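# Stock each low shelf with box, tape and sponge

## Task

Make sure every low shelf in the room ends up holding exactly one cardboard box, one roll of masking tape and one yellow sponge, each resting directly on the shelf surface rather than stacked on something else; take any missing item from the spares on the desk and leave all unneeded spares on the desk; the robot must not tip over or finish leaning; items count only if they stay put without the robot holding them; at the end open the gripper and move the robot away.

## Robot and tools

Robot: a Hello Robot Stretch 3 with a two-wheeled base (0.33 m long, 0.34 m wide), a lift on a mast and a single telescoping arm that reaches out to the robot's RIGHT side. The gripper cannot move forward on its own; drive the base to shift it fore and aft. Turns pivot about the point midway between the drive wheels, 0.05 m behind the front edge. Stowed (arm in, wrist folded) the robot sweeps a 0.28 m radius when turning; an unfolded level wrist reaches past that.

Frames: the base frame has its origin on the floor between the drive wheels, x forward, y left, z up. hand_pose is reported in it, located where the closed fingertips meet; with wrist joints at zero its x points up, y back toward the mast, z to the rear. The odometry frame is the base frame as it was at scene start.

execute_actions takes "actions": a list holding one action (or empty, to just read state and images), plus optional "cameras" (head_camera, nav_camera, wrist_camera, all; omitted/null = all, [] = none). An action may contain:
- "base": exactly one of {"translate_m": d}, a relative straight drive from the current position, metres, -1 to 1, forward positive; or {"rotate_rad": d}, a relative in-place turn, -3.2 to 3.2, counter-clockwise (left) positive. No sideways motion.
- "joints": absolute targets by name: lift_m 0 to 1.1 (arm height); arm_m 0 to 0.52 (extension); wrist_yaw_rad -1.345 to 4.42 (0 along the arm, positive toward the front, 3.0 folded over the base); wrist_pitch_rad -1.57 to 0.451 (0 level, negative tips fingers down); wrist_roll_rad -2.911 to 2.911; gripper_m -0.089 to 0.179 (larger is wider; actual fingertip gap is 0.007 less when nearly shut, 0.025 less when wide, zero below 0.007); head_pan_rad -3.953 to 1.73 (0 forward, positive left, -1.57 looks along the arm); head_tilt_rad -1.53 to 0.419 (negative down).
- "contact_limits": {"arm_m": effort percent 1-100}, stopping the arm once its effort reaches that level; lower is gentler, too low stops immediately.
All motions in one action start together. Unmentioned joints or base may still be driving toward old targets. Unknown keys or out-of-range values reject the whole call. Any action lasts at most 15 s. If a result reports a stop, the remaining calls in that reply are skipped.

wait {"seconds": 0-10} lets time pass with no new command and returns state and images. zoom_image {"camera", "region": [x0,y0,x1,y1] pixels, up to 504x504} magnifies part of the latest full image. finished_scene {"scene": 1 or 2} ends that scene permanently and reports success plus the next task; replying without any tool call ends everything.

Results: base_status/joint_status tell how motions ended: done (base done means the wheels turned enough, even if slipping), off_target (resting away from target, maybe still pushing), contact_stop, time_out, torque_fault (after the last three the target is dropped). The arm and lift stop and go slack on firm contact; a slack lift can sag under load or be pushed up by closing fingers on a surface. Base, wrist and head have no contact stop. Wrist servos pushed hard for seconds shut off for 10 s. on_its_own covers uncommanded joints; its "held at" is a target, not a position. motor_effort is percent of max (bracket = peak), with biases and noise; positive wheel effort pushes forward. lidar_m: 12 ranges in metres from base origin, 30° sectors starting straight ahead and going counter-clockwise (4th left, 7th behind, 10th right), in a plane 0.17 m up, range 0.15-12 m, "-" for nothing; blind to clear objects and the robot, partly blocked by mast and low lift. wrist_depth_mm and head_depth_mm are 7x7 median depth grids (head image is sideways). base_odometry is wheel-based; turned_by_wheels/turned_by_imu give turn since last result; base_tilt in degrees (forward/right positive) has a fixed bias up to about 4°.

Cameras: head_camera and nav_camera move with the head pan/tilt; wrist_camera rides on the gripper. Calibration intrinsics and extrinsics are listed per camera and may be slightly off.

Gripping: command gripper_m smaller than the object's width to hold; to release, command at least 0.02 above where contact occurred. Neither reading nor status confirms a grasp; check images. Over-squeezing triggers a stall guard that weakens grip; send a new value to regrip.

Speed: base is fast (0.30 m/s, 1.9 rad/s) only when stowed: lift_m under 0.30, arm_m under 0.03, wrist_yaw_rad above 2.54; otherwise 0.10 m/s and 0.63 rad/s.

Cautions: fold or unfold the wrist only with lift_m 0.32-0.95, wrist_pitch_rad -0.4 and roll near 0; once folded the lift may go to 0.25. With wrist_yaw_rad below -0.4 keep pitch at -0.5 or lower. Pushing into something solid with the gripper above about 0.45 m can tip the robot, more so with raised contact limits or repeated pushes. Don't drive while gripping or pressing on fixed objects; snagging furniture, especially reversing, can tip it. If tilted, undo the last move in small steps, free the gripper, and lower lift to about 0.2. Avoid drops, slams and hard pushes. Loose objects may occasionally get nudged.

Each tool is called after "Call:" as name([rows], argument=value, ...), one row to a line, values as JSON.

## Session

Call:
execute_actions(actions=[])

Scene clock: 0.00 s.
base_odometry: x=+0.000 y=+0.000 heading=+0.000 (m, m, rad; odometry frame)
turned_by_wheels: +0.000 (rad since the last result)
turned_by_imu: +0.000 (rad since the last result)
base_tilt: forward=-0.2 right=-1.2 (deg)
lidar_m: 0.66 0.66 0.74 1.53 1.53 0.83 0.88 0.69 0.98 1.59 1.45 0.78
head_depth_mm: 703 706 711 714 721 724 728 / 684 686 690 694 698 704 705 / 654 657 661 665 668 672 675 / 631 635 638 642 644 648 652 / 610 613 617 620 623 626 630 / 590 594 598 600 602 604 609 / 572 576 578 581 584 586 589
base_status: not commanded
joint_positions: lift_m=+0.305 arm_m=+0.001 wrist_yaw_rad=+2.805 wrist_pitch_rad=-0.395 wrist_roll_rad=-0.002 gripper_m=+0.037 head_pan_rad=-0.019 head_tilt_rad=-0.016
joint_status: not commanded
motor_effort: left_wheel=+0 right_wheel=-1 lift_m=+23 arm_m=-1 wrist_yaw_rad=+0 wrist_pitch_rad=+4 wrist_roll_rad=+0 gripper_m=+0 head_pan_rad=+1 head_tilt_rad=+2 (%)
hand_pose: x=+0.0538 y=+0.0688 z=+0.3232 quat_wxyz=(+0.253, +0.706, +0.021, +0.661) (m; base frame)
wrist_depth_mm: - - - - 752 616 503 / - - - - 837 640 518 / - - - - 869 672 547 / - 818 796 833 805 706 568 / 647 673 665 664 683 652 590 / 547 - 567 545 - 550 535 / 465 - - 469 463 466 461
pictures: head_camera (sideways: a quarter turn clockwise sets it upright), nav_camera (sideways: a quarter turn counterclockwise sets it upright), wrist_camera
Images, in order (width x height): head_camera 896x504, nav_camera 672x504, wrist_camera 644x364.

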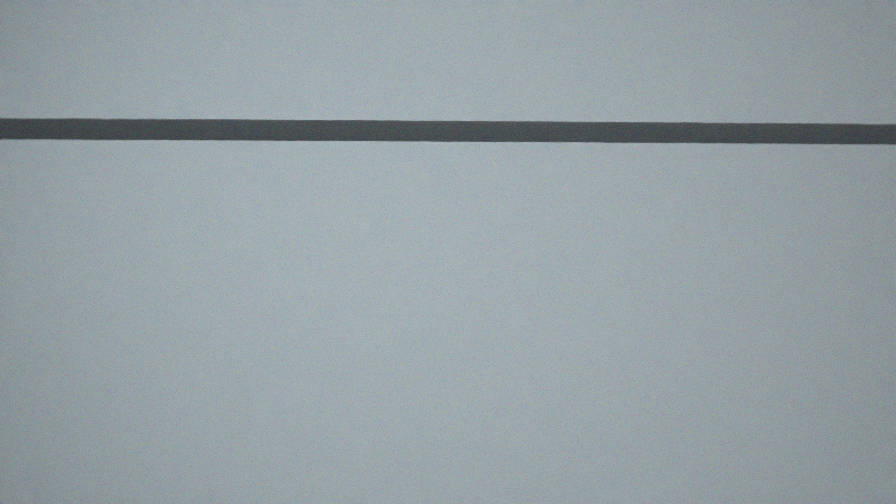

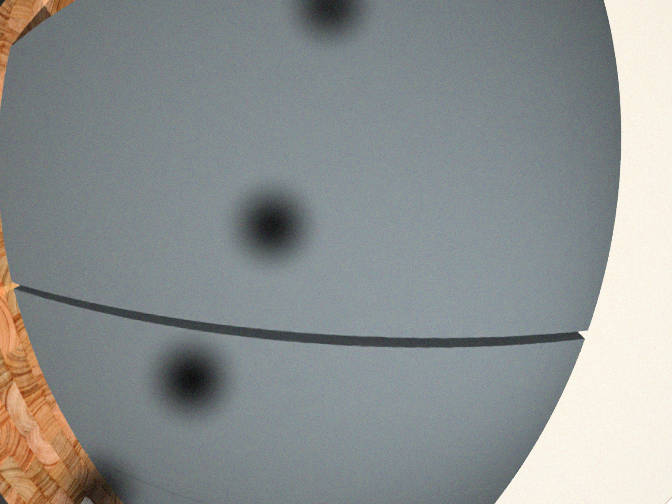

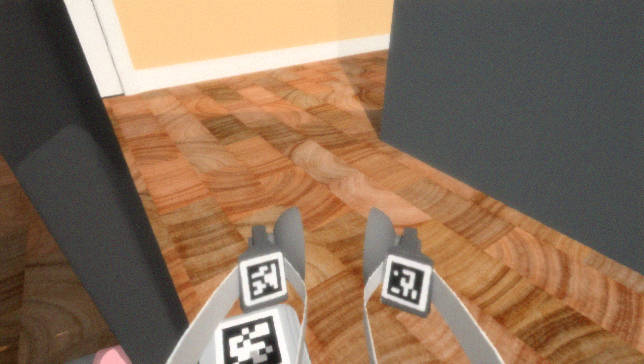

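Let me look around.

Call:
execute_actions([
  {"joints":{"head_pan_rad":1.5,"head_tilt_rad":-0.6}},
], cameras=["head_camera","nav_camera"])

Call:
execute_actions([
  {"joints":{"head_pan_rad":-1.3,"head_tilt_rad":-0.6}},
], cameras=["head_camera","nav_camera"])

Call:
execute_actions([
  {"joints":{"head_pan_rad":-2.5,"head_tilt_rad":-0.6}},
], cameras=["head_camera","nav_camera"])

Call:
execute_actions([
  {"joints":{"head_pan_rad":-3.7,"head_tilt_rad":-0.6}},
], cameras=["head_camera","nav_camera"])

Scene clock: 5.80 s.
base_odometry: x=+0.000 y=+0.000 heading=+0.000 (m, m, rad; odometry frame)
turned_by_wheels: +0.000 (rad since the last result)
turned_by_imu: +0.000 (rad since the last result)
base_tilt: forward=-0.3 right=-1.2 (deg)
lidar_m: 0.66 0.66 0.75 1.53 1.53 0.83 0.88 0.69 0.98 1.59 1.45 0.79
head_depth_mm: 1550 1748 1991 2216 1766 1253 1202 / 1493 1676 1899 2135 1771 1437 1211 / 1437 1605 1803 2042 1774 1439 1210 / 1387 1533 1729 1952 1775 1444 1211 / 1332 1474 1650 1883 1785 1443 1215 / 1289 1421 1566 1772 1772 1438 1218 / 1227 1346 1504 1683 1779 1479 -
base_status: not commanded
joint_positions: lift_m=+0.305 arm_m=+0.001 wrist_yaw_rad=+2.805 wrist_pitch_rad=-0.395 wrist_roll_rad=-0.002 gripper_m=+0.037 head_pan_rad=+1.493 head_tilt_rad=-0.592
joint_status: all done
motor_effort: left_wheel=+0(1) right_wheel=-1(0) lift_m=+25(24) arm_m=+0(1) wrist_yaw_rad=-1(1) wrist_pitch_rad=+4(4) wrist_roll_rad=+0(0) gripper_m=+0(0) head_pan_rad=+3(36) head_tilt_rad=-4(39) (%)
hand_pose: x=+0.0538 y=+0.0688 z=+0.3232 quat_wxyz=(+0.253, +0.706, +0.021, +0.661) (m; base frame)
wrist_depth_mm: - - - - 746 597 502 / - - - - 829 629 514 / - - - - 873 673 552 / - 827 801 809 807 700 557 / 639 680 669 650 685 660 596 / 541 - 557 537 - 529 541 / 467 - - 462 468 464 463
pictures: head_camera (sideways: a quarter turn clockwise sets it upright), nav_camera (sideways: a quarter turn counterclockwise sets it upright)
camera_calibration (this result's frames):
head_camera: T_world_to_cam=[[-0.053404, -0.573466, -0.817487, 1.08352], [-0.99786, 0.0615786, 0.0219899, -0.0141909], [0.0377292, 0.816911, -0.575528, 0.704919], [0, 0, 0, 1]] pos_world=[0.0171079, 0.0463819, 1.29178]
nav_camera: T_world_to_cam=[[0.0155797, 0.598571, 0.800918, -1.00601], [0.999109, -0.0407408, 0.0110128, 0.0282678], [0.039222, 0.800033, -0.598672, 0.735931], [0, 0, 0, 1]] pos_world=[-0.0414339, 0.014551, 1.246]
Images, in order (width x height): head_camera 896x504, nav_camera 672x504.

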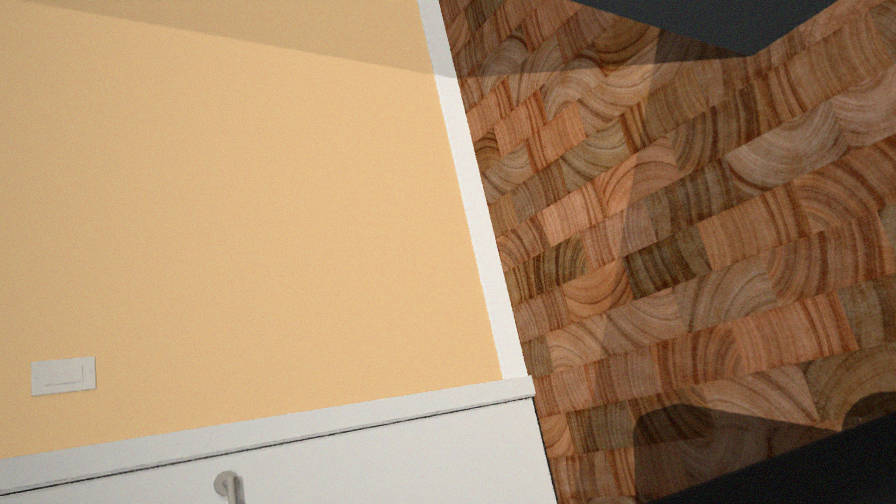

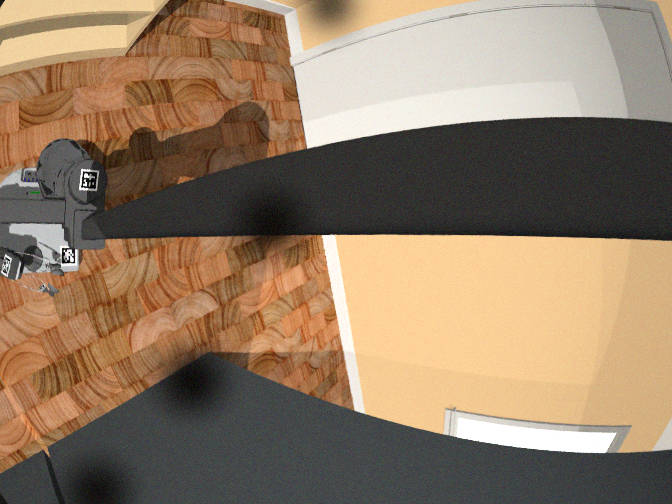

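Scene clock: 7.70 s.
base_odometry: x=+0.000 y=+0.000 heading=+0.000 (m, m, rad; odometry frame)
turned_by_wheels: +0.000 (rad since the last result)
turned_by_imu: +0.000 (rad since the last result)
base_tilt: forward=-0.2 right=-1.2 (deg)
lidar_m: 0.66 0.66 0.74 1.53 1.53 0.83 0.88 0.69 0.98 1.59 1.45 0.78
head_depth_mm: 1874 2036 1762 2211 1775 1441 1210 / 1858 2048 1776 2295 1764 1442 1210 / 1877 2042 1716 2242 1782 1439 1208 / 1862 2029 1764 2220 1786 1441 1215 / 1875 2047 1789 2324 1787 1444 1215 / 1870 2061 1793 2176 1779 1443 1214 / 1815 1880 1757 1880 1730 1444 1214
base_status: not commanded
joint_positions: lift_m=+0.305 arm_m=+0.001 wrist_yaw_rad=+2.805 wrist_pitch_rad=-0.395 wrist_roll_rad=-0.002 gripper_m=+0.037 head_pan_rad=-1.293 head_tilt_rad=-0.593
joint_status: all done
motor_effort: left_wheel=+1(0) right_wheel=+0(0) lift_m=+23(24) arm_m=-1(1) wrist_yaw_rad=+0(0) wrist_pitch_rad=+4(4) wrist_roll_rad=+0(0) gripper_m=+0(0) head_pan_rad=-3(35) head_tilt_rad=-4(4) (%)
hand_pose: x=+0.0538 y=+0.0688 z=+0.3232 quat_wxyz=(+0.253, +0.706, +0.021, +0.661) (m; base frame)
wrist_depth_mm: - - - - 776 611 507 / - - - - 796 631 521 / - - - - 882 670 544 / - 825 801 815 811 723 570 / 638 669 675 648 677 656 600 / 556 - 559 539 - 543 542 / 471 - - 471 462 463 462
pictures: head_camera (sideways: a quarter turn clockwise sets it upright), nav_camera (sideways: a quarter turn counterclockwise sets it upright)
camera_calibration (this result's frames):
head_camera: T_world_to_cam=[[-0.149907, 0.556312, -0.81734, 1.08392], [0.956737, 0.290122, 0.021994, -0.0261194], [0.249364, -0.778682, -0.575736, 0.703899], [0, 0, 0, 1]] pos_world=[0.0119501, -0.0473074, 1.29177]
nav_camera: T_world_to_cam=[[0.194109, -0.566653, 0.800766, -1.0069], [-0.950642, -0.310096, 0.0110033, 0.0401737], [0.242079, -0.763377, -0.598876, 0.734959], [0, 0, 0, 1]] pos_world=[0.0557208, 0.00294523, 1.246]
Images, in order (width x height): head_camera 896x504, nav_camera 672x504.

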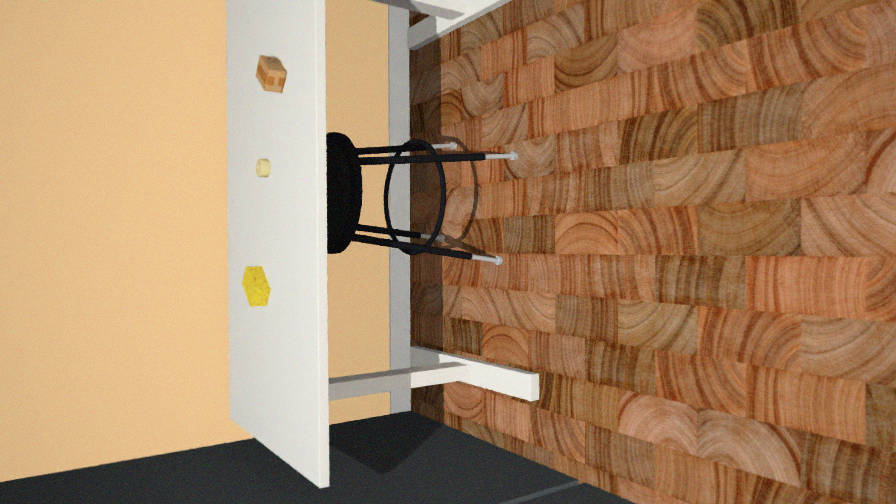

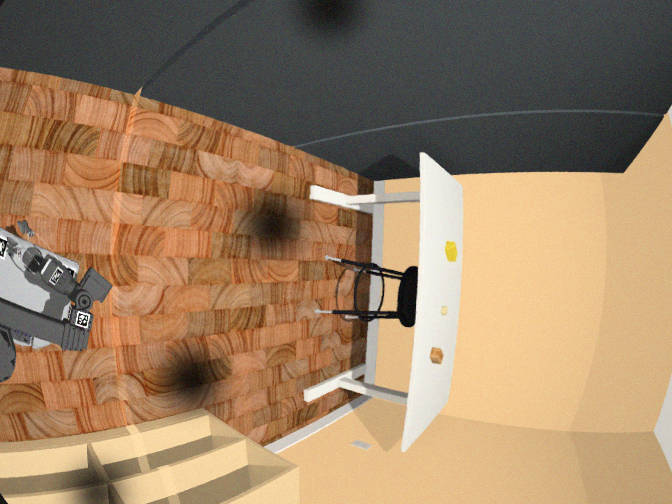

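Scene clock: 8.87 s.
base_odometry: x=+0.000 y=+0.000 heading=+0.000 (m, m, rad; odometry frame)
turned_by_wheels: +0.000 (rad since the last result)
turned_by_imu: +0.000 (rad since the last result)
base_tilt: forward=-0.3 right=-1.1 (deg)
lidar_m: 0.66 0.66 0.74 1.53 1.53 0.83 0.88 0.69 0.98 1.59 1.45 0.79
head_depth_mm: 854 940 1044 1131 961 1082 1163 / 886 976 1089 1162 999 1110 1189 / 920 1017 1136 1212 1003 1144 1210 / 955 1059 1192 1164 1178 1303 1212 / 994 1110 1257 1223 1221 1356 1210 / 1037 1164 1326 1219 1302 1390 1224 / 1080 1218 1400 1565 1305 1446 1219
base_status: not commanded
joint_positions: lift_m=+0.305 arm_m=+0.001 wrist_yaw_rad=+2.805 wrist_pitch_rad=-0.395 wrist_roll_rad=-0.002 gripper_m=+0.037 head_pan_rad=-2.493 head_tilt_rad=-0.593
joint_status: all done
motor_effort: left_wheel=+1(1) right_wheel=+0(0) lift_m=+24(25) arm_m=-1(1) wrist_yaw_rad=+0(0) wrist_pitch_rad=+4(4) wrist_roll_rad=+0(0) gripper_m=-1(0) head_pan_rad=-3(35) head_tilt_rad=-4(4) (%)
hand_pose: x=+0.0538 y=+0.0688 z=+0.3232 quat_wxyz=(+0.253, +0.706, +0.021, +0.661) (m; base frame)
wrist_depth_mm: - - - - 755 605 495 / - - - - 828 625 517 / - - - - 874 682 541 / - 825 831 831 802 700 566 / 652 663 663 652 665 642 586 / 550 - 561 541 - 540 544 / 467 - - 461 471 459 464
pictures: head_camera (sideways: a quarter turn clockwise sets it upright), nav_camera (sideways: a quarter turn counterclockwise sets it upright)
camera_calibration (this result's frames):
head_camera: T_world_to_cam=[[0.464198, 0.341315, -0.817328, 1.08016], [0.617087, -0.786587, 0.0219944, -0.024048], [-0.635393, -0.514572, -0.575753, 0.709318], [0, 0, 0, 1]] pos_world=[-0.0358722, -0.0225947, 1.29177]
nav_camera: T_world_to_cam=[[-0.457818, -0.386259, 0.800753, -1.00291], [-0.633496, 0.773668, 0.0110026, 0.0382401], [-0.623767, -0.502237, -0.598893, 0.740262], [0, 0, 0, 1]] pos_world=[0.0268266, -0.0451805, 1.246]
Images, in order (width x height): head_camera 896x504, nav_camera 672x504.

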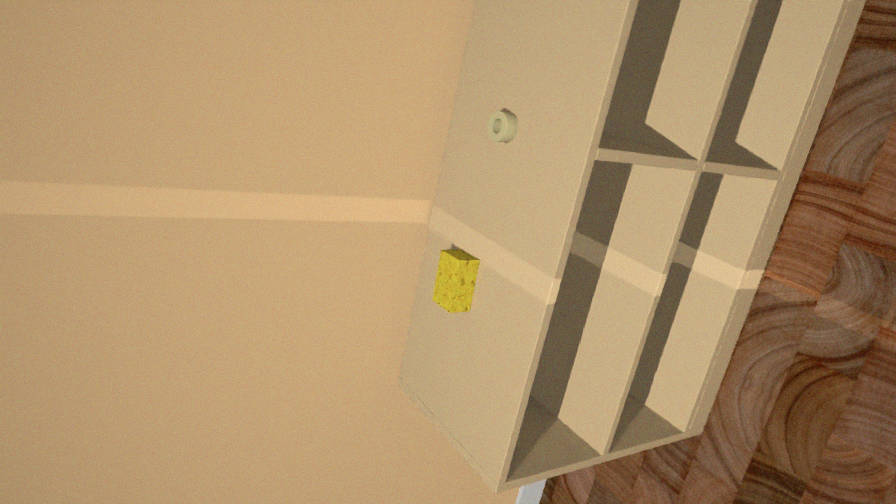

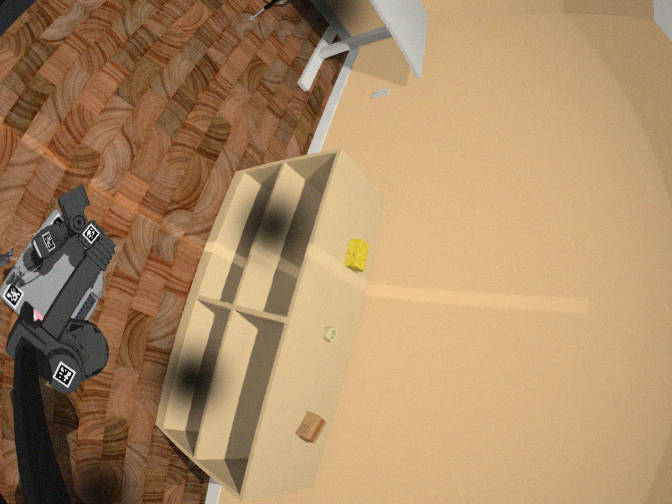

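Scene clock: 10.03 s.
base_odometry: x=+0.000 y=+0.000 heading=+0.000 (m, m, rad; odometry frame)
turned_by_wheels: +0.000 (rad since the last result)
turned_by_imu: +0.000 (rad since the last result)
base_tilt: forward=-0.3 right=-1.1 (deg)
lidar_m: 0.66 0.66 0.74 1.53 1.53 0.83 0.88 0.69 0.98 1.59 1.45 0.78
head_depth_mm: 1384 1505 1644 1807 1772 1482 - / 1507 1645 1815 2014 1770 1437 1205 / 1497 1672 1891 2136 1778 1445 1214 / 1331 1476 1653 1881 1772 1447 1213 / 1204 1319 1459 1636 1723 1367 1208 / 1093 1191 1307 1435 1153 1287 1217 / 1005 1091 1180 1220 1004 1120 1164
base_status: not commanded
joint_positions: lift_m=+0.305 arm_m=+0.001 wrist_yaw_rad=+2.805 wrist_pitch_rad=-0.395 wrist_roll_rad=-0.002 gripper_m=+0.037 head_pan_rad=-3.693 head_tilt_rad=-0.593
joint_status: all done
motor_effort: left_wheel=+0(0) right_wheel=+1(0) lift_m=+24(25) arm_m=-1(1) wrist_yaw_rad=-1(0) wrist_pitch_rad=+4(4) wrist_roll_rad=+0(0) gripper_m=-1(0) head_pan_rad=-3(35) head_tilt_rad=-4(4) (%)
hand_pose: x=+0.0538 y=+0.0688 z=+0.3232 quat_wxyz=(+0.253, +0.706, +0.021, +0.661) (m; base frame)
wrist_depth_mm: - - - - 760 608 504 / - - - - 833 636 521 / - - - - 866 667 542 / - 813 829 789 788 717 573 / 634 672 660 637 672 638 584 / 549 - 558 543 - 533 536 / 473 - - 468 464 464 456
pictures: head_camera (sideways: a quarter turn clockwise sets it upright), nav_camera (sideways: a quarter turn counterclockwise sets it upright)
camera_calibration (this result's frames):
head_camera: T_world_to_cam=[[0.486337, -0.30898, -0.817317, 1.08001], [-0.509524, -0.860175, 0.0219947, -0.017176], [-0.709832, 0.405746, -0.575768, 0.709792], [0, 0, 0, 1]] pos_world=[-0.0301679, 0.0309324, 1.29176]
nav_camera: T_world_to_cam=[[-0.525915, 0.286748, 0.800743, -1.00248], [0.491537, 0.870787, 0.0110019, 0.0313782], [-0.694122, 0.39938, -0.598907, 0.74071], [0, 0, 0, 1]] pos_world=[-0.0284987, -0.03569, 1.246]
Images, in order (width x height): head_camera 896x504, nav_camera 672x504.

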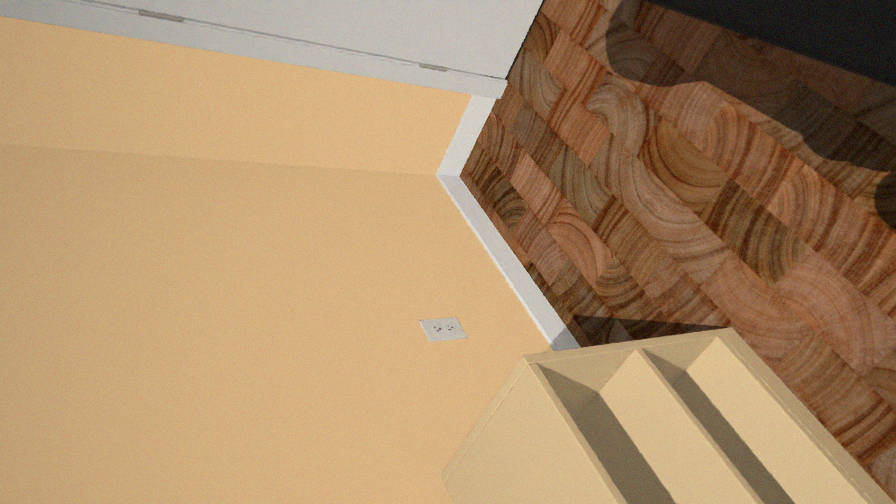

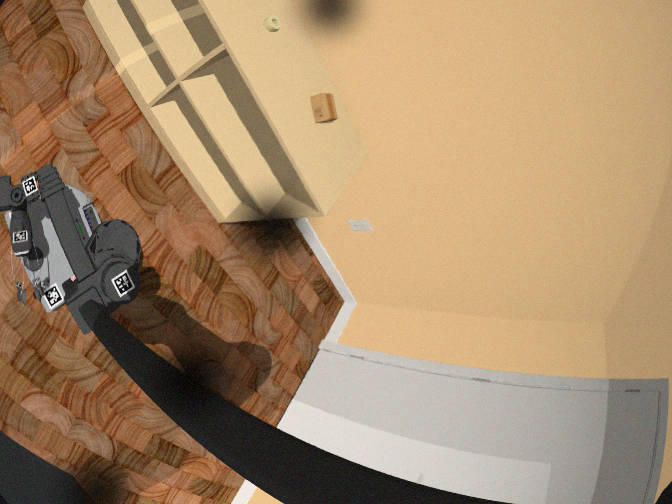

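Call:
execute_actions([
  {"base":{"rotate_rad":1.62},"joints":{"lift_m":0.26,"wrist_yaw_rad":3.0,"head_pan_rad":-1.3,"head_tilt_rad":-0.5}},
], cameras=[])

Call:
execute_actions([
  {"base":{"translate_m":1.0}},
], cameras=["head_camera","nav_camera"])

Scene clock: 18.67 s.
base_odometry: x=+0.000 y=+0.000 heading=+1.620 (m, m, rad; odometry frame)
turned_by_wheels: +1.620 (rad since the last result)
turned_by_imu: +1.628 (rad since the last result)
base_tilt: forward=-0.3 right=-1.1 (deg)
lidar_m: 1.52 1.53 0.83 0.94 1.07 0.98 1.93 1.32 0.76 0.66 0.66 0.76
head_depth_mm: 516 566 624 694 788 903 1063 / 518 567 626 699 789 908 1071 / 521 569 629 703 793 914 1075 / 522 572 632 704 799 918 1088 / 524 574 634 709 803 926 1094 / 526 577 636 711 806 931 1102 / 527 579 640 718 813 937 1112
base_status: done
joint_positions: lift_m=+0.260 arm_m=+0.001 wrist_yaw_rad=+2.999 wrist_pitch_rad=-0.396 wrist_roll_rad=-0.002 gripper_m=+0.037 head_pan_rad=-1.307 head_tilt_rad=-0.507
joint_status: all done
motor_effort: left_wheel=-3(9) right_wheel=+2(7) lift_m=+21(21) arm_m=-1(1) wrist_yaw_rad=+2(1) wrist_pitch_rad=+5(5) wrist_roll_rad=+0(0) gripper_m=+0(0) head_pan_rad=+3(35) head_tilt_rad=+4(16) (%)
hand_pose: x=+0.0110 y=+0.0791 z=+0.2777 quat_wxyz=(+0.189, +0.700, +0.090, +0.682) (m; base frame)
wrist_depth_mm: 821 - - - - - - / 910 - - - - - - / 777 774 787 839 919 974 976 / 671 688 722 725 736 727 713 / 591 574 - 593 605 588 587 / 496 506 - - - 486 481 / - - - - 420 413 421
pictures: none
No camera images: the call's "cameras" was empty. Leave "cameras" out to get every camera's image.

Scene clock: 23.67 s.
base_odometry: x=-0.049 y=+0.999 heading=+1.620 (m, m, rad; odometry frame)
turned_by_wheels: +0.000 (rad since the last result)
turned_by_imu: +0.000 (rad since the last result)
base_tilt: forward=-0.2 right=-1.1 (deg)
lidar_m: 0.59 0.57 0.66 1.11 1.06 1.42 1.92 0.80 0.55 0.75 1.17 0.68
head_depth_mm: 2884 3182 3233 2654 1949 1413 1197 / 2925 3183 3276 2648 1949 1538 1270 / 2916 3198 3483 2670 1956 1533 1275 / 2935 3227 3406 2666 1956 1538 1269 / 2914 3179 2972 2665 1959 1542 1272 / 2145 2168 2212 2209 1909 1542 1272 / 1501 1506 1511 1551 1562 1470 1277
base_status: done
joint_positions: lift_m=+0.260 arm_m=+0.001 wrist_yaw_rad=+2.999 wrist_pitch_rad=-0.396 wrist_roll_rad=-0.002 gripper_m=+0.037 head_pan_rad=-1.307 head_tilt_rad=-0.507
joint_status: not commanded
motor_effort: left_wheel=-3(8) right_wheel=+2(7) lift_m=+22(21) arm_m=-1(1) wrist_yaw_rad=+1(3) wrist_pitch_rad=+5(5) wrist_roll_rad=+0(0) gripper_m=+0(0) head_pan_rad=+2(3) head_tilt_rad=+3(4) (%)
hand_pose: x=+0.0109 y=+0.0791 z=+0.2777 quat_wxyz=(+0.188, +0.700, +0.090, +0.682) (m; base frame)
wrist_depth_mm: - - - - 903 621 487 / - - - - 947 645 508 / 920 982 973 949 882 693 521 / 736 732 739 727 714 672 527 / 592 585 - 576 611 574 542 / 492 506 - - - 489 484 / - - - - 418 415 420
pictures: head_camera (sideways: a quarter turn clockwise sets it upright), nav_camera (sideways: a quarter turn counterclockwise sets it upright)
camera_calibration (this result's frames):
head_camera: T_world_to_cam=[[-0.123228, 0.488803, -0.863647, 1.14414], [0.960268, 0.278324, 0.0205105, -0.0242119], [0.250399, -0.826806, -0.503679, 0.610143], [0, 0, 0, 1]] pos_world=[0.0114603, -0.0480503, 1.29595]
nav_camera: T_world_to_cam=[[0.167628, -0.501059, 0.849024, -1.06966], [-0.955213, -0.295582, 0.0141529, 0.0360998], [0.243865, -0.81337, -0.528165, 0.642953], [0, 0, 0, 1]] pos_world=[0.0569936, -0.00233179, 1.24724]
Images, in order (width x height): head_camera 896x504, nav_camera 672x504.

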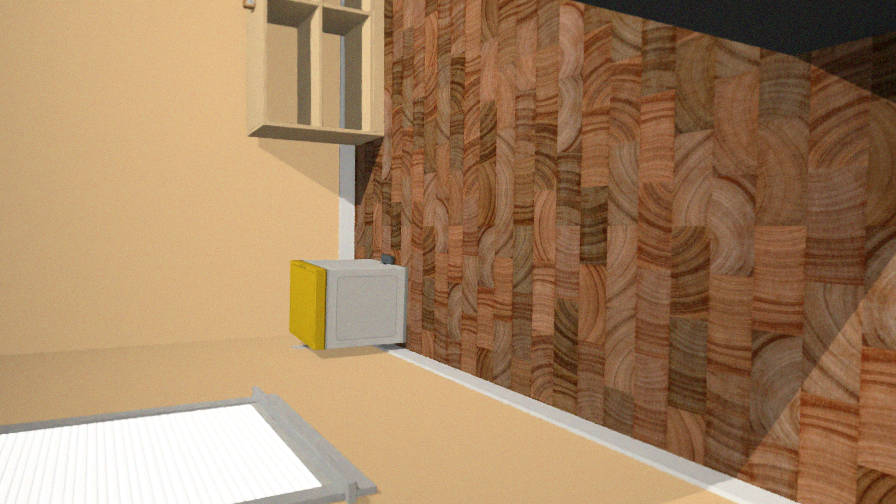

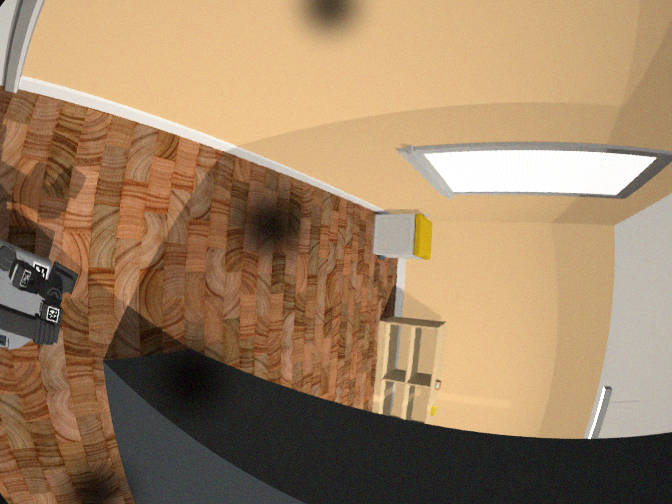

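Call:
execute_actions([
  {"base":{"rotate_rad":-1.29},"joints":{"head_pan_rad":-0.7}},
], cameras=[])

Call:
execute_actions([
  {"base":{"translate_m":1.0}},
], cameras=["head_camera","nav_camera"])

Call:
execute_actions([
  {"joints":{"head_pan_rad":-1.4}},
], cameras=["head_camera","nav_camera"])

Scene clock: 29.93 s.
base_odometry: x=-0.049 y=+0.999 heading=+0.330 (m, m, rad; odometry frame)
turned_by_wheels: -1.290 (rad since the last result)
turned_by_imu: -1.297 (rad since the last result)
base_tilt: forward=-0.2 right=-1.2 (deg)
lidar_m: 2.10 0.82 0.61 0.57 0.60 0.82 1.33 1.06 1.43 1.44 0.56 0.55
head_depth_mm: 497 560 638 744 891 1117 1236 / 453 504 568 649 758 913 1153 / 436 476 525 588 669 780 939 / 487 534 590 659 749 866 1030 / 559 623 699 800 934 1124 1235 / 655 743 857 2307 1887 1541 1275 / 2989 3218 3309 2669 1960 1542 1271
base_status: done
joint_positions: lift_m=+0.260 arm_m=+0.001 wrist_yaw_rad=+2.999 wrist_pitch_rad=-0.396 wrist_roll_rad=-0.002 gripper_m=+0.037 head_pan_rad=-0.707 head_tilt_rad=-0.507
joint_status: all done
motor_effort: left_wheel=+4(12) right_wheel=-2(5) lift_m=+22(22) arm_m=-1(1) wrist_yaw_rad=+1(1) wrist_pitch_rad=+5(5) wrist_roll_rad=+0(0) gripper_m=+0(0) head_pan_rad=+2(30) head_tilt_rad=+4(4) (%)
hand_pose: x=+0.0109 y=+0.0791 z=+0.2777 quat_wxyz=(+0.188, +0.700, +0.090, +0.682) (m; base frame)
wrist_depth_mm: 532 - 546 564 582 600 617 / 570 - 592 624 629 659 677 / 608 626 660 697 699 738 749 / 670 660 697 703 742 722 716 / 595 571 - 574 609 575 571 / 492 517 - - - 483 488 / - - - - 415 416 415
pictures: none
No camera images: the call's "cameras" was empty. Leave "cameras" out to get every camera's image.

Scene clock: 34.93 s.
base_odometry: x=+0.897 y=+1.323 heading=+0.330 (m, m, rad; odometry frame)
turned_by_wheels: +0.000 (rad since the last result)
turned_by_imu: +0.001 (rad since the last result)
base_tilt: forward=-0.3 right=-1.2 (deg)
lidar_m: 1.72 0.78 0.58 0.56 0.59 0.82 2.01 0.55 0.42 1.28 2.96 2.07
head_depth_mm: 3231 3521 3658 2641 1938 1526 1267 / 3053 3376 3714 2652 1948 1537 1271 / 2801 3094 3381 2670 1953 1545 1271 / 2574 2836 2850 2662 1955 1537 1271 / 2404 2639 2643 2545 1966 1536 1271 / 2257 2459 2512 2462 1964 1540 1270 / 2124 2276 2427 2309 1955 1547 1270
base_status: done
joint_positions: lift_m=+0.260 arm_m=+0.001 wrist_yaw_rad=+2.999 wrist_pitch_rad=-0.396 wrist_roll_rad=-0.002 gripper_m=+0.037 head_pan_rad=-0.707 head_tilt_rad=-0.507
joint_status: not commanded
motor_effort: left_wheel=+4(12) right_wheel=-2(5) lift_m=+22(22) arm_m=-1(0) wrist_yaw_rad=+2(0) wrist_pitch_rad=+5(5) wrist_roll_rad=+0(0) gripper_m=+0(0) head_pan_rad=+3(4) head_tilt_rad=+4(4) (%)
hand_pose: x=+0.0109 y=+0.0791 z=+0.2777 quat_wxyz=(+0.188, +0.700, +0.090, +0.682) (m; base frame)
wrist_depth_mm: 523 - 540 554 563 577 599 / 561 - 595 608 600 657 662 / 618 628 642 667 674 721 724 / 663 663 679 686 720 719 724 / 598 589 - 584 606 565 584 / 494 505 - - - 486 484 / - - - - 417 416 413
pictures: head_camera (sideways: a quarter turn clockwise sets it upright), nav_camera (sideways: a quarter turn counterclockwise sets it upright)
camera_calibration (this result's frames):
head_camera: T_world_to_cam=[[-0.37753, 0.333763, -0.863755, 1.14583], [0.635461, 0.77186, 0.0205066, -0.0222255], [0.673543, -0.541141, -0.503494, 0.607321], [0, 0, 0, 1]] pos_world=[0.0376527, -0.0366349, 1.29596]
nav_camera: T_world_to_cam=[[0.421099, -0.318814, 0.849137, -1.07135], [-0.621551, -0.783246, 0.0141606, 0.0340544], [0.660568, -0.533745, -0.527983, 0.640174], [0, 0, 0, 1]] pos_world=[0.0494325, 0.0268004, 1.24724]
Images, in order (width x height): head_camera 896x504, nav_camera 672x504.

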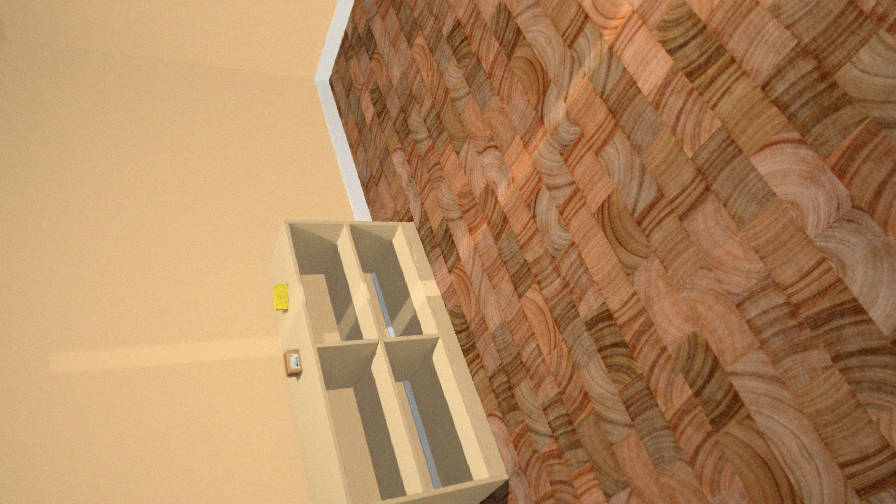

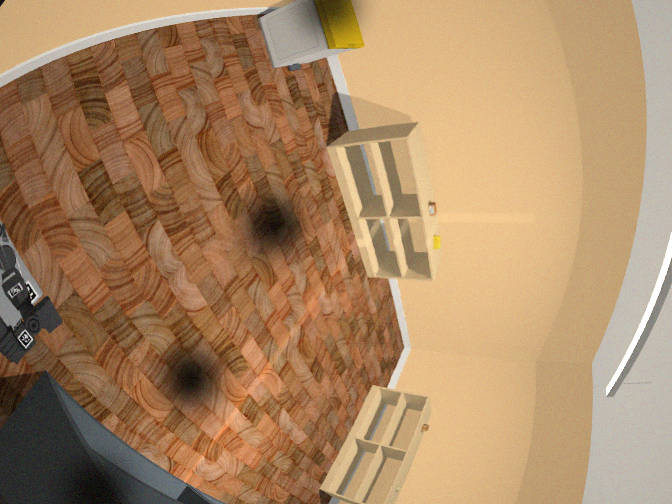

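Scene clock: 35.90 s.
base_odometry: x=+0.897 y=+1.323 heading=+0.330 (m, m, rad; odometry frame)
turned_by_wheels: +0.000 (rad since the last result)
turned_by_imu: +0.000 (rad since the last result)
base_tilt: forward=-0.3 right=-1.2 (deg)
lidar_m: 1.72 0.78 0.58 0.56 0.59 0.82 2.01 0.55 0.42 1.28 2.95 2.07
head_depth_mm: 2551 1942 2083 1347 1236 963 1109 / 2658 2922 3218 2684 1945 1541 1252 / 2748 2974 3246 2654 1946 1537 1263 / 2786 3121 3309 2683 1952 1540 1272 / 2890 3151 3196 2687 1956 1541 1272 / 2953 3248 3316 2686 1955 1546 1278 / 3024 3347 3649 2689 1958 1538 1275
base_status: not commanded
joint_positions: lift_m=+0.260 arm_m=+0.001 wrist_yaw_rad=+2.999 wrist_pitch_rad=-0.396 wrist_roll_rad=-0.002 gripper_m=+0.037 head_pan_rad=-1.393 head_tilt_rad=-0.507
joint_status: all done
motor_effort: left_wheel=+4(3) right_wheel=-2(2) lift_m=+21(22) arm_m=-1(1) wrist_yaw_rad=+1(0) wrist_pitch_rad=+5(5) wrist_roll_rad=+0(0) gripper_m=+0(0) head_pan_rad=-2(32) head_tilt_rad=+4(3) (%)
hand_pose: x=+0.0109 y=+0.0791 z=+0.2777 quat_wxyz=(+0.188, +0.700, +0.090, +0.682) (m; base frame)
wrist_depth_mm: 520 - 542 565 572 594 591 / 566 - 580 609 609 632 657 / 605 627 653 647 673 716 727 / 656 676 683 701 715 730 732 / 573 587 - 594 606 580 580 / 483 501 - - - 481 481 / - - - - 417 419 415
pictures: head_camera (sideways: a quarter turn clockwise sets it upright), nav_camera (sideways: a quarter turn counterclockwise sets it upright)
camera_calibration (this result's frames):
head_camera: T_world_to_cam=[[-0.0808225, 0.497388, -0.863755, 1.14402], [0.980598, 0.194953, 0.0205066, -0.0243309], [0.178591, -0.845339, -0.503494, 0.61034], [0, 0, 0, 1]] pos_world=[0.00732009, -0.0483342, 1.29596]
nav_camera: T_world_to_cam=[[0.124008, -0.513409, 0.849137, -1.06954], [-0.977042, -0.212574, 0.0141606, 0.0362229], [0.173234, -0.831399, -0.527983, 0.643147], [0, 0, 0, 1]] pos_world=[0.0566083, -0.00669922, 1.24724]
Images, in order (width x height): head_camera 896x504, nav_camera 672x504.

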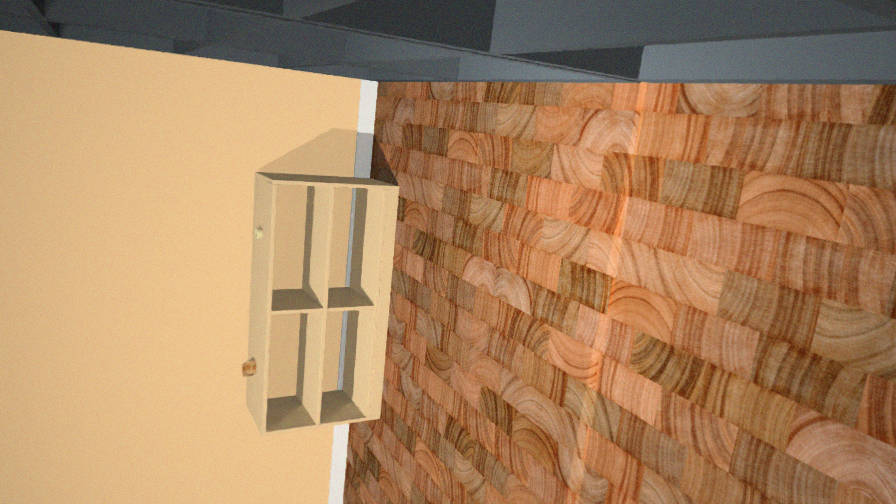

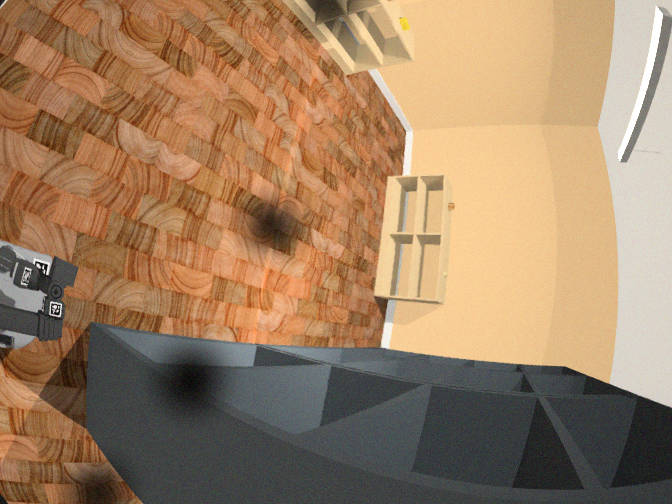

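Call:
execute_actions([
  {"base":{"translate_m":-1.0}},
], cameras=[])

Call:
execute_actions([
  {"base":{"rotate_rad":1.32},"joints":{"head_pan_rad":-3.1,"head_tilt_rad":-0.7}},
], cameras=[])

Call:
execute_actions([
  {"base":{"translate_m":-1.0}},
], cameras=[])

Call:
execute_actions([
  {"base":{"translate_m":-1.0}},
], cameras=["head_camera","nav_camera"])

Scene clock: 59.47 s.
base_odometry: x=-0.049 y=+0.999 heading=+0.330 (m, m, rad; odometry frame)
turned_by_wheels: +0.000 (rad since the last result)
turned_by_imu: +0.000 (rad since the last result)
base_tilt: forward=-0.3 right=-1.1 (deg)
lidar_m: 2.10 0.81 0.61 0.57 0.59 0.82 1.33 1.05 1.43 1.44 0.56 0.55
head_depth_mm: 2591 2800 2870 2676 1945 1529 1265 / 2681 2864 3197 2667 1954 1533 1267 / 2432 2753 3062 2686 1965 1551 1272 / 1435 1564 1711 1909 1878 1531 1273 / 1011 1077 1144 1224 1328 1411 1267 / 782 822 861 907 955 1010 1073 / 636 661 689 719 748 783 818
base_status: done
joint_positions: lift_m=+0.260 arm_m=+0.001 wrist_yaw_rad=+2.999 wrist_pitch_rad=-0.396 wrist_roll_rad=-0.002 gripper_m=+0.037 head_pan_rad=-1.393 head_tilt_rad=-0.507
joint_status: not commanded
motor_effort: left_wheel=+3(8) right_wheel=-2(8) lift_m=+22(23) arm_m=-1(1) wrist_yaw_rad=+1(0) wrist_pitch_rad=+5(5) wrist_roll_rad=+0(0) gripper_m=+0(0) head_pan_rad=-3(3) head_tilt_rad=+4(3) (%)
hand_pose: x=+0.0109 y=+0.0791 z=+0.2777 quat_wxyz=(+0.188, +0.700, +0.090, +0.682) (m; base frame)
wrist_depth_mm: 526 - 551 573 591 611 614 / 559 - 601 630 640 651 690 / 617 623 651 682 707 726 745 / 667 687 703 718 722 698 718 / 592 589 - 585 612 579 566 / 504 508 - - - 485 483 / - - - - 417 415 416
pictures: none
No camera images: the call's "cameras" was empty. Leave "cameras" out to get every camera's image.

Scene clock: 61.67 s.
base_odometry: x=-0.049 y=+0.999 heading=+1.650 (m, m, rad; odometry frame)
turned_by_wheels: +1.320 (rad since the last result)
turned_by_imu: +1.327 (rad since the last result)
base_tilt: forward=-0.2 right=-1.1 (deg)
lidar_m: 0.59 0.57 0.67 1.25 1.06 1.43 2.61 0.77 0.55 0.80 1.12 0.67
head_depth_mm: 2554 2730 2146 1959 1616 1352 1157 / 2774 3193 2678 2000 1617 1352 1161 / 2735 3189 2691 2015 1621 1356 1160 / 2670 2588 2680 2019 1621 1352 1165 / 2664 3082 2665 2024 1628 1356 1162 / 2668 3004 2675 2019 1630 1360 1168 / 2408 2173 1956 1774 1543 1321 1167
base_status: done
joint_positions: lift_m=+0.260 arm_m=+0.001 wrist_yaw_rad=+2.999 wrist_pitch_rad=-0.396 wrist_roll_rad=-0.002 gripper_m=+0.037 head_pan_rad=-3.093 head_tilt_rad=-0.692
joint_status: all done
motor_effort: left_wheel=-2(9) right_wheel=+2(7) lift_m=+22(21) arm_m=-1(2) wrist_yaw_rad=+1(1) wrist_pitch_rad=+5(5) wrist_roll_rad=+0(0) gripper_m=+0(0) head_pan_rad=-3(32) head_tilt_rad=-5(24) (%)
hand_pose: x=+0.0109 y=+0.0791 z=+0.2777 quat_wxyz=(+0.188, +0.700, +0.090, +0.682) (m; base frame)
wrist_depth_mm: - - - - 949 663 497 / - - - - 988 672 512 / 909 - 944 963 889 712 528 / 731 732 738 727 741 678 537 / 589 596 - 589 598 578 539 / 487 507 - - - 479 476 / - - - - 421 417 412
pictures: none
No camera images: the call's "cameras" was empty. Leave "cameras" out to get every camera's image.

Scene clock: 66.60 s.
base_odometry: x=+0.030 y=+0.002 heading=+1.650 (m, m, rad; odometry frame)
turned_by_wheels: +0.000 (rad since the last result)
turned_by_imu: -0.001 (rad since the last result)
base_tilt: forward=-0.2 right=-1.1 (deg)
lidar_m: 1.53 1.54 0.86 1.01 1.10 1.00 1.59 1.21 0.72 0.63 0.63 0.74
head_depth_mm: 1989 1836 2307 2011 1619 1353 1158 / 1966 1832 2420 2013 1615 1348 1158 / 1923 1645 2444 2014 1617 1355 1162 / 1900 1729 2117 2024 1613 1353 1159 / 1878 1735 2277 2020 1618 1355 1161 / 1865 1704 2372 2024 1629 1357 1163 / 1820 1748 2250 2012 1624 1358 1161
base_status: done
joint_positions: lift_m=+0.260 arm_m=+0.001 wrist_yaw_rad=+2.999 wrist_pitch_rad=-0.396 wrist_roll_rad=-0.002 gripper_m=+0.037 head_pan_rad=-3.093 head_tilt_rad=-0.692
joint_status: not commanded
motor_effort: left_wheel=-3(13) right_wheel=+3(5) lift_m=+21(22) arm_m=-1(1) wrist_yaw_rad=+0(0) wrist_pitch_rad=+5(5) wrist_roll_rad=+0(0) gripper_m=+0(0) head_pan_rad=-2(2) head_tilt_rad=-5(4) (%)
hand_pose: x=+0.0109 y=+0.0791 z=+0.2777 quat_wxyz=(+0.188, +0.700, +0.090, +0.682) (m; base frame)
wrist_depth_mm: 879 - - - 969 - - / 921 - - - - - - / 776 773 817 850 903 948 950 / 697 715 739 725 720 728 728 / 593 603 - 573 610 573 571 / 488 503 - - - 482 481 / - - - - 416 416 411
pictures: none
No camera images: the call's "cameras" was empty. Leave "cameras" out to get every camera's image.

Scene clock: 71.53 s.
base_odometry: x=+0.109 y=-0.995 heading=+1.650 (m, m, rad; odometry frame)
turned_by_wheels: +0.000 (rad since the last result)
turned_by_imu: -0.001 (rad since the last result)
base_tilt: forward=-0.2 right=-1.2 (deg)
lidar_m: 2.51 0.98 0.54 0.54 0.87 0.98 0.59 0.69 0.98 0.86 0.86 1.02
head_depth_mm: 1096 1248 1166 881 773 1340 1154 / 1083 1228 1162 858 752 1353 1158 / 1062 1206 1169 853 756 1353 1162 / 1048 1181 1171 884 733 1327 1161 / 1034 1166 1176 883 734 1348 1166 / 1016 1150 1173 887 713 1294 1166 / 1000 1129 1179 891 714 1328 1162
base_status: done
joint_positions: lift_m=+0.260 arm_m=+0.001 wrist_yaw_rad=+2.999 wrist_pitch_rad=-0.396 wrist_roll_rad=-0.002 gripper_m=+0.037 head_pan_rad=-3.093 head_tilt_rad=-0.693
joint_status: not commanded
motor_effort: left_wheel=-3(12) right_wheel=+3(4) lift_m=+22(22) arm_m=-2(0) wrist_yaw_rad=+0(0) wrist_pitch_rad=+5(5) wrist_roll_rad=+0(0) gripper_m=-1(0) head_pan_rad=-3(2) head_tilt_rad=-4(5) (%)
hand_pose: x=+0.0109 y=+0.0791 z=+0.2776 quat_wxyz=(+0.188, +0.700, +0.090, +0.682) (m; base frame)
wrist_depth_mm: 711 - 796 727 977 919 793 / 737 - 882 777 - 969 909 / 772 846 928 843 771 841 851 / 749 737 724 721 694 706 707 / 584 589 - 583 610 588 575 / 488 516 - - - 484 480 / - - - - 415 415 413
pictures: head_camera (sideways: a quarter turn clockwise sets it upright), nav_camera (sideways: a quarter turn counterclockwise sets it upright)
camera_calibration (this result's frames):
head_camera: T_world_to_cam=[[0.654385, 0.0232162, -0.755805, 0.998801], [0.0625627, -0.997764, 0.0235191, -0.0226474], [-0.753569, -0.0626758, -0.654375, 0.812316], [0, 0, 0, 1]] pos_world=[-0.0400481, 0.00512739, 1.28699]
nav_camera: T_world_to_cam=[[-0.67275, -0.0638204, 0.737112, -0.918642], [-0.0865833, 0.996218, 0.00723112, 0.0398151], [-0.734786, -0.0589568, -0.675732, 0.840893], [0, 0, 0, 1]] pos_world=[0.00330638, -0.0487163, 1.24507]
Images, in order (width x height): head_camera 896x504, nav_camera 672x504.

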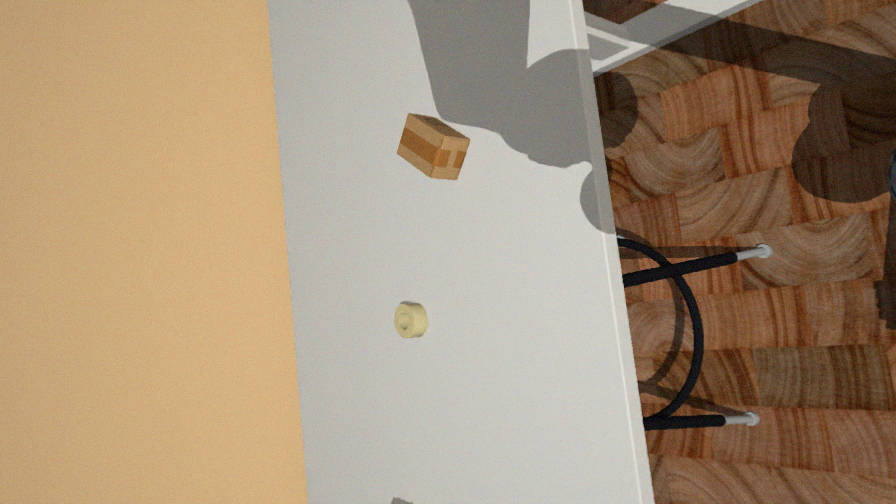

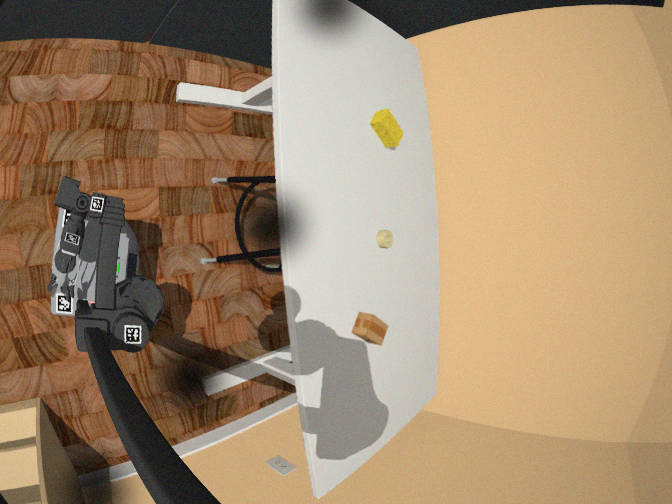

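Call:
execute_actions([
  {"base":{"rotate_rad":-1.34},"joints":{"lift_m":0.82,"head_pan_rad":-1.6,"head_tilt_rad":-0.75}},
], cameras=[])

Call:
execute_actions([
  {"joints":{"wrist_yaw_rad":0,"arm_m":0.25,"gripper_m":0.13}},
], cameras=["head_camera","wrist_camera"])

Scene clock: 85.33 s.
base_odometry: x=+0.109 y=-0.995 heading=+0.310 (m, m, rad; odometry frame)
turned_by_wheels: -1.340 (rad since the last result)
turned_by_imu: -1.348 (rad since the last result)
base_tilt: forward=-0.3 right=-1.1 (deg)
lidar_m: 0.86 0.89 1.22 2.51 1.06 0.54 0.87 0.90 0.99 0.59 0.69 0.89
head_depth_mm: 1041 1184 1062 806 735 1407 - / 1041 1184 1069 827 739 - 1089 / 1042 1180 1067 831 740 1347 - / 1042 1183 1072 835 740 1378 - / 1034 1186 1071 835 722 1351 1104 / 1037 1186 1074 837 722 1293 1143 / 1039 1184 1077 836 724 1330 1141
base_status: done
joint_positions: lift_m=+0.820 arm_m=+0.001 wrist_yaw_rad=+2.999 wrist_pitch_rad=-0.396 wrist_roll_rad=-0.002 gripper_m=+0.037 head_pan_rad=-1.607 head_tilt_rad=-0.741
joint_status: all done
motor_effort: left_wheel=+3(10) right_wheel=-2(6) lift_m=+26(30) arm_m=-2(1) wrist_yaw_rad=+1(0) wrist_pitch_rad=+5(5) wrist_roll_rad=+0(0) gripper_m=+0(0) head_pan_rad=+3(32) head_tilt_rad=-5(12) (%)
hand_pose: x=+0.0109 y=+0.0791 z=+0.8374 quat_wxyz=(+0.188, +0.700, +0.090, +0.682) (m; base frame)
wrist_depth_mm: - - - - - - 889 / - - - - - - 940 / 862 923 - - - - 925 / 700 - - - - - 935 / 911 - - - - - 916 / 743 - - - - - 964 / 657 943 - - - 993 954
pictures: none
No camera images: the call's "cameras" was empty. Leave "cameras" out to get every camera's image.

Scene clock: 88.40 s.
base_odometry: x=+0.109 y=-0.995 heading=+0.310 (m, m, rad; odometry frame)
turned_by_wheels: +0.000 (rad since the last result)
turned_by_imu: +0.000 (rad since the last result)
base_tilt: forward=-0.2 right=-1.2 (deg)
lidar_m: 0.86 0.90 1.22 2.52 1.06 0.54 0.87 0.91 0.98 0.59 0.69 0.89
head_depth_mm: 1038 1186 1061 830 - - 1144 / 1039 1182 1111 - 1442 1314 1138 / 1040 1184 1111 - 739 1286 1143 / 1042 1187 1114 809 741 1318 1143 / 1041 1184 1072 835 721 1320 1143 / 1039 1184 1072 836 722 1292 1142 / 1037 1184 1075 838 723 1323 1148
base_status: not commanded
joint_positions: lift_m=+0.820 arm_m=+0.250 wrist_yaw_rad=+0.001 wrist_pitch_rad=-0.396 wrist_roll_rad=-0.002 gripper_m=+0.130 head_pan_rad=-1.607 head_tilt_rad=-0.741
joint_status: all done
motor_effort: left_wheel=+4(4) right_wheel=-2(2) lift_m=+27(27) arm_m=+2(2) wrist_yaw_rad=-2(3) wrist_pitch_rad=+5(5) wrist_roll_rad=+0(0) gripper_m=+0(95) head_pan_rad=+3(3) head_tilt_rad=-4(5) (%)
hand_pose: x=-0.0212 y=-0.6217 z=+0.8374 quat_wxyz=(+0.694, +0.140, -0.692, -0.139) (m; base frame)
wrist_depth_mm: 696 697 677 664 683 658 653 / 738 736 733 722 732 701 705 / 581 578 567 566 564 557 555 / 385 415 429 427 431 421 423 / 344 351 343 340 346 360 280 / 288 299 286 289 289 - 239 / 247 249 250 248 248 240 236
pictures: head_camera (sideways: a quarter turn clockwise sets it upright), wrist_camera
camera_calibration (this result's frames):
head_camera: T_world_to_cam=[[0.0334998, 0.690098, -0.72294, 0.959755], [0.999439, -0.0231854, 0.0241801, -0.0292215], [-0.0000749978, -0.723345, -0.690487, 0.854691], [0, 0, 0, 1]] pos_world=[-0.00288247, -0.0447663, 1.28471]
wrist_camera: T_world_to_cam=[[-0.99932, -0.0301825, -0.0211958, -0.0136246], [0.000643554, 0.560343, -0.82826, 1.07142], [0.0368759, -0.827711, -0.559942, 0.123203], [0, 0, 0, 1]] pos_world=[-0.018848, -0.498797, 0.956111]
Images, in order (width x height): head_camera 896x504, wrist_camera 644x364.

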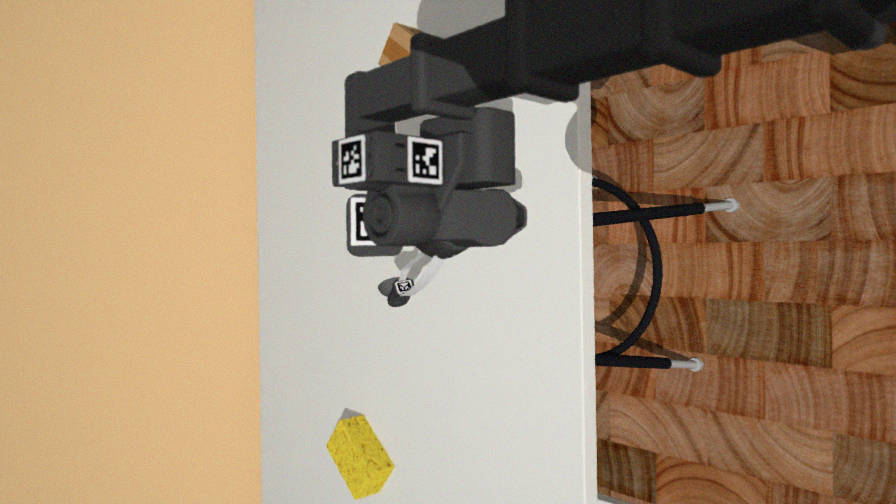

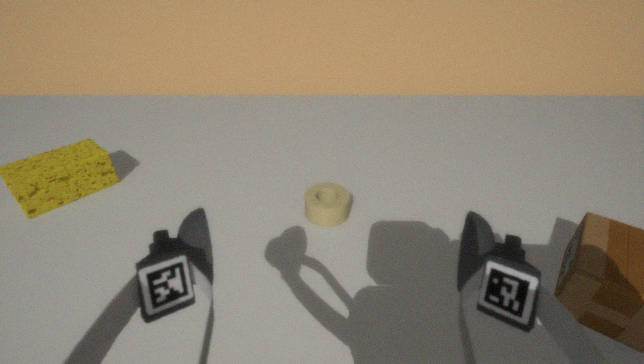

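Call:
execute_actions([
  {"joints":{"lift_m":0.735,"arm_m":0.41}},
], cameras=["wrist_camera"])

Scene clock: 94.57 s.
base_odometry: x=+0.109 y=-0.995 heading=+0.310 (m, m, rad; odometry frame)
turned_by_wheels: +0.000 (rad since the last result)
turned_by_imu: +0.000 (rad since the last result)
base_tilt: forward=-0.4 right=-1.1 (deg)
lidar_m: 0.86 0.89 1.22 2.51 1.06 0.54 0.87 0.91 0.98 0.59 0.69 0.89
head_depth_mm: 1039 1184 1064 807 727 - - / 1041 1181 1090 822 1443 1315 1142 / 1037 1186 1157 782 738 1291 1143 / 1041 1187 1115 807 739 1326 1142 / 1037 1184 1074 836 723 1322 1142 / 1037 1183 1074 837 721 1292 1143 / 1038 1183 1079 838 723 1323 1143
base_status: not commanded
joint_positions: lift_m=+0.735 arm_m=+0.410 wrist_yaw_rad=+0.000 wrist_pitch_rad=-0.396 wrist_roll_rad=-0.002 gripper_m=+0.130 head_pan_rad=-1.607 head_tilt_rad=-0.741
joint_status: all done
motor_effort: left_wheel=+3(4) right_wheel=-2(2) lift_m=+22(23) arm_m=+3(1) wrist_yaw_rad=-1(2) wrist_pitch_rad=+5(5) wrist_roll_rad=+0(0) gripper_m=+0(0) head_pan_rad=+3(3) head_tilt_rad=-5(5) (%)
hand_pose: x=-0.0214 y=-0.7816 z=+0.7527 quat_wxyz=(+0.694, +0.140, -0.692, -0.139) (m; base frame)
wrist_depth_mm: 537 533 537 524 529 513 516 / 532 530 528 530 528 520 520 / 363 365 360 363 356 361 353 / 274 275 274 273 272 271 270 / 220 223 221 190 219 225 218 / 184 190 183 169 183 - 182 / 161 158 158 158 157 153 156
pictures: wrist_camera
camera_calibration (this result's frames):
wrist_camera: T_world_to_cam=[[-0.999349, -0.0291973, -0.0211964, -0.0197037], [0.00119612, 0.560349, -0.828255, 1.09089], [0.0360602, -0.827742, -0.55995, -0.05671], [0, 0, 0, 1]] pos_world=[-0.0189507, -0.658798, 0.871366]
Images, in order (width x height): wrist_camera 644x364.

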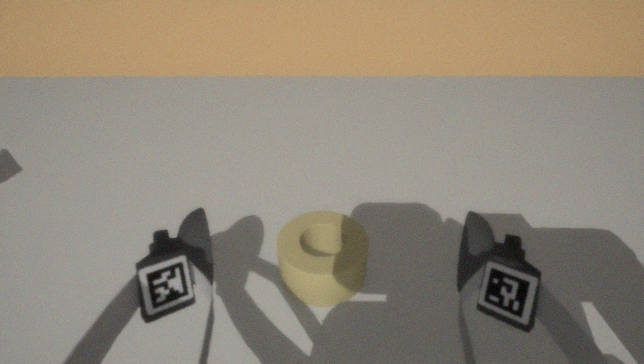

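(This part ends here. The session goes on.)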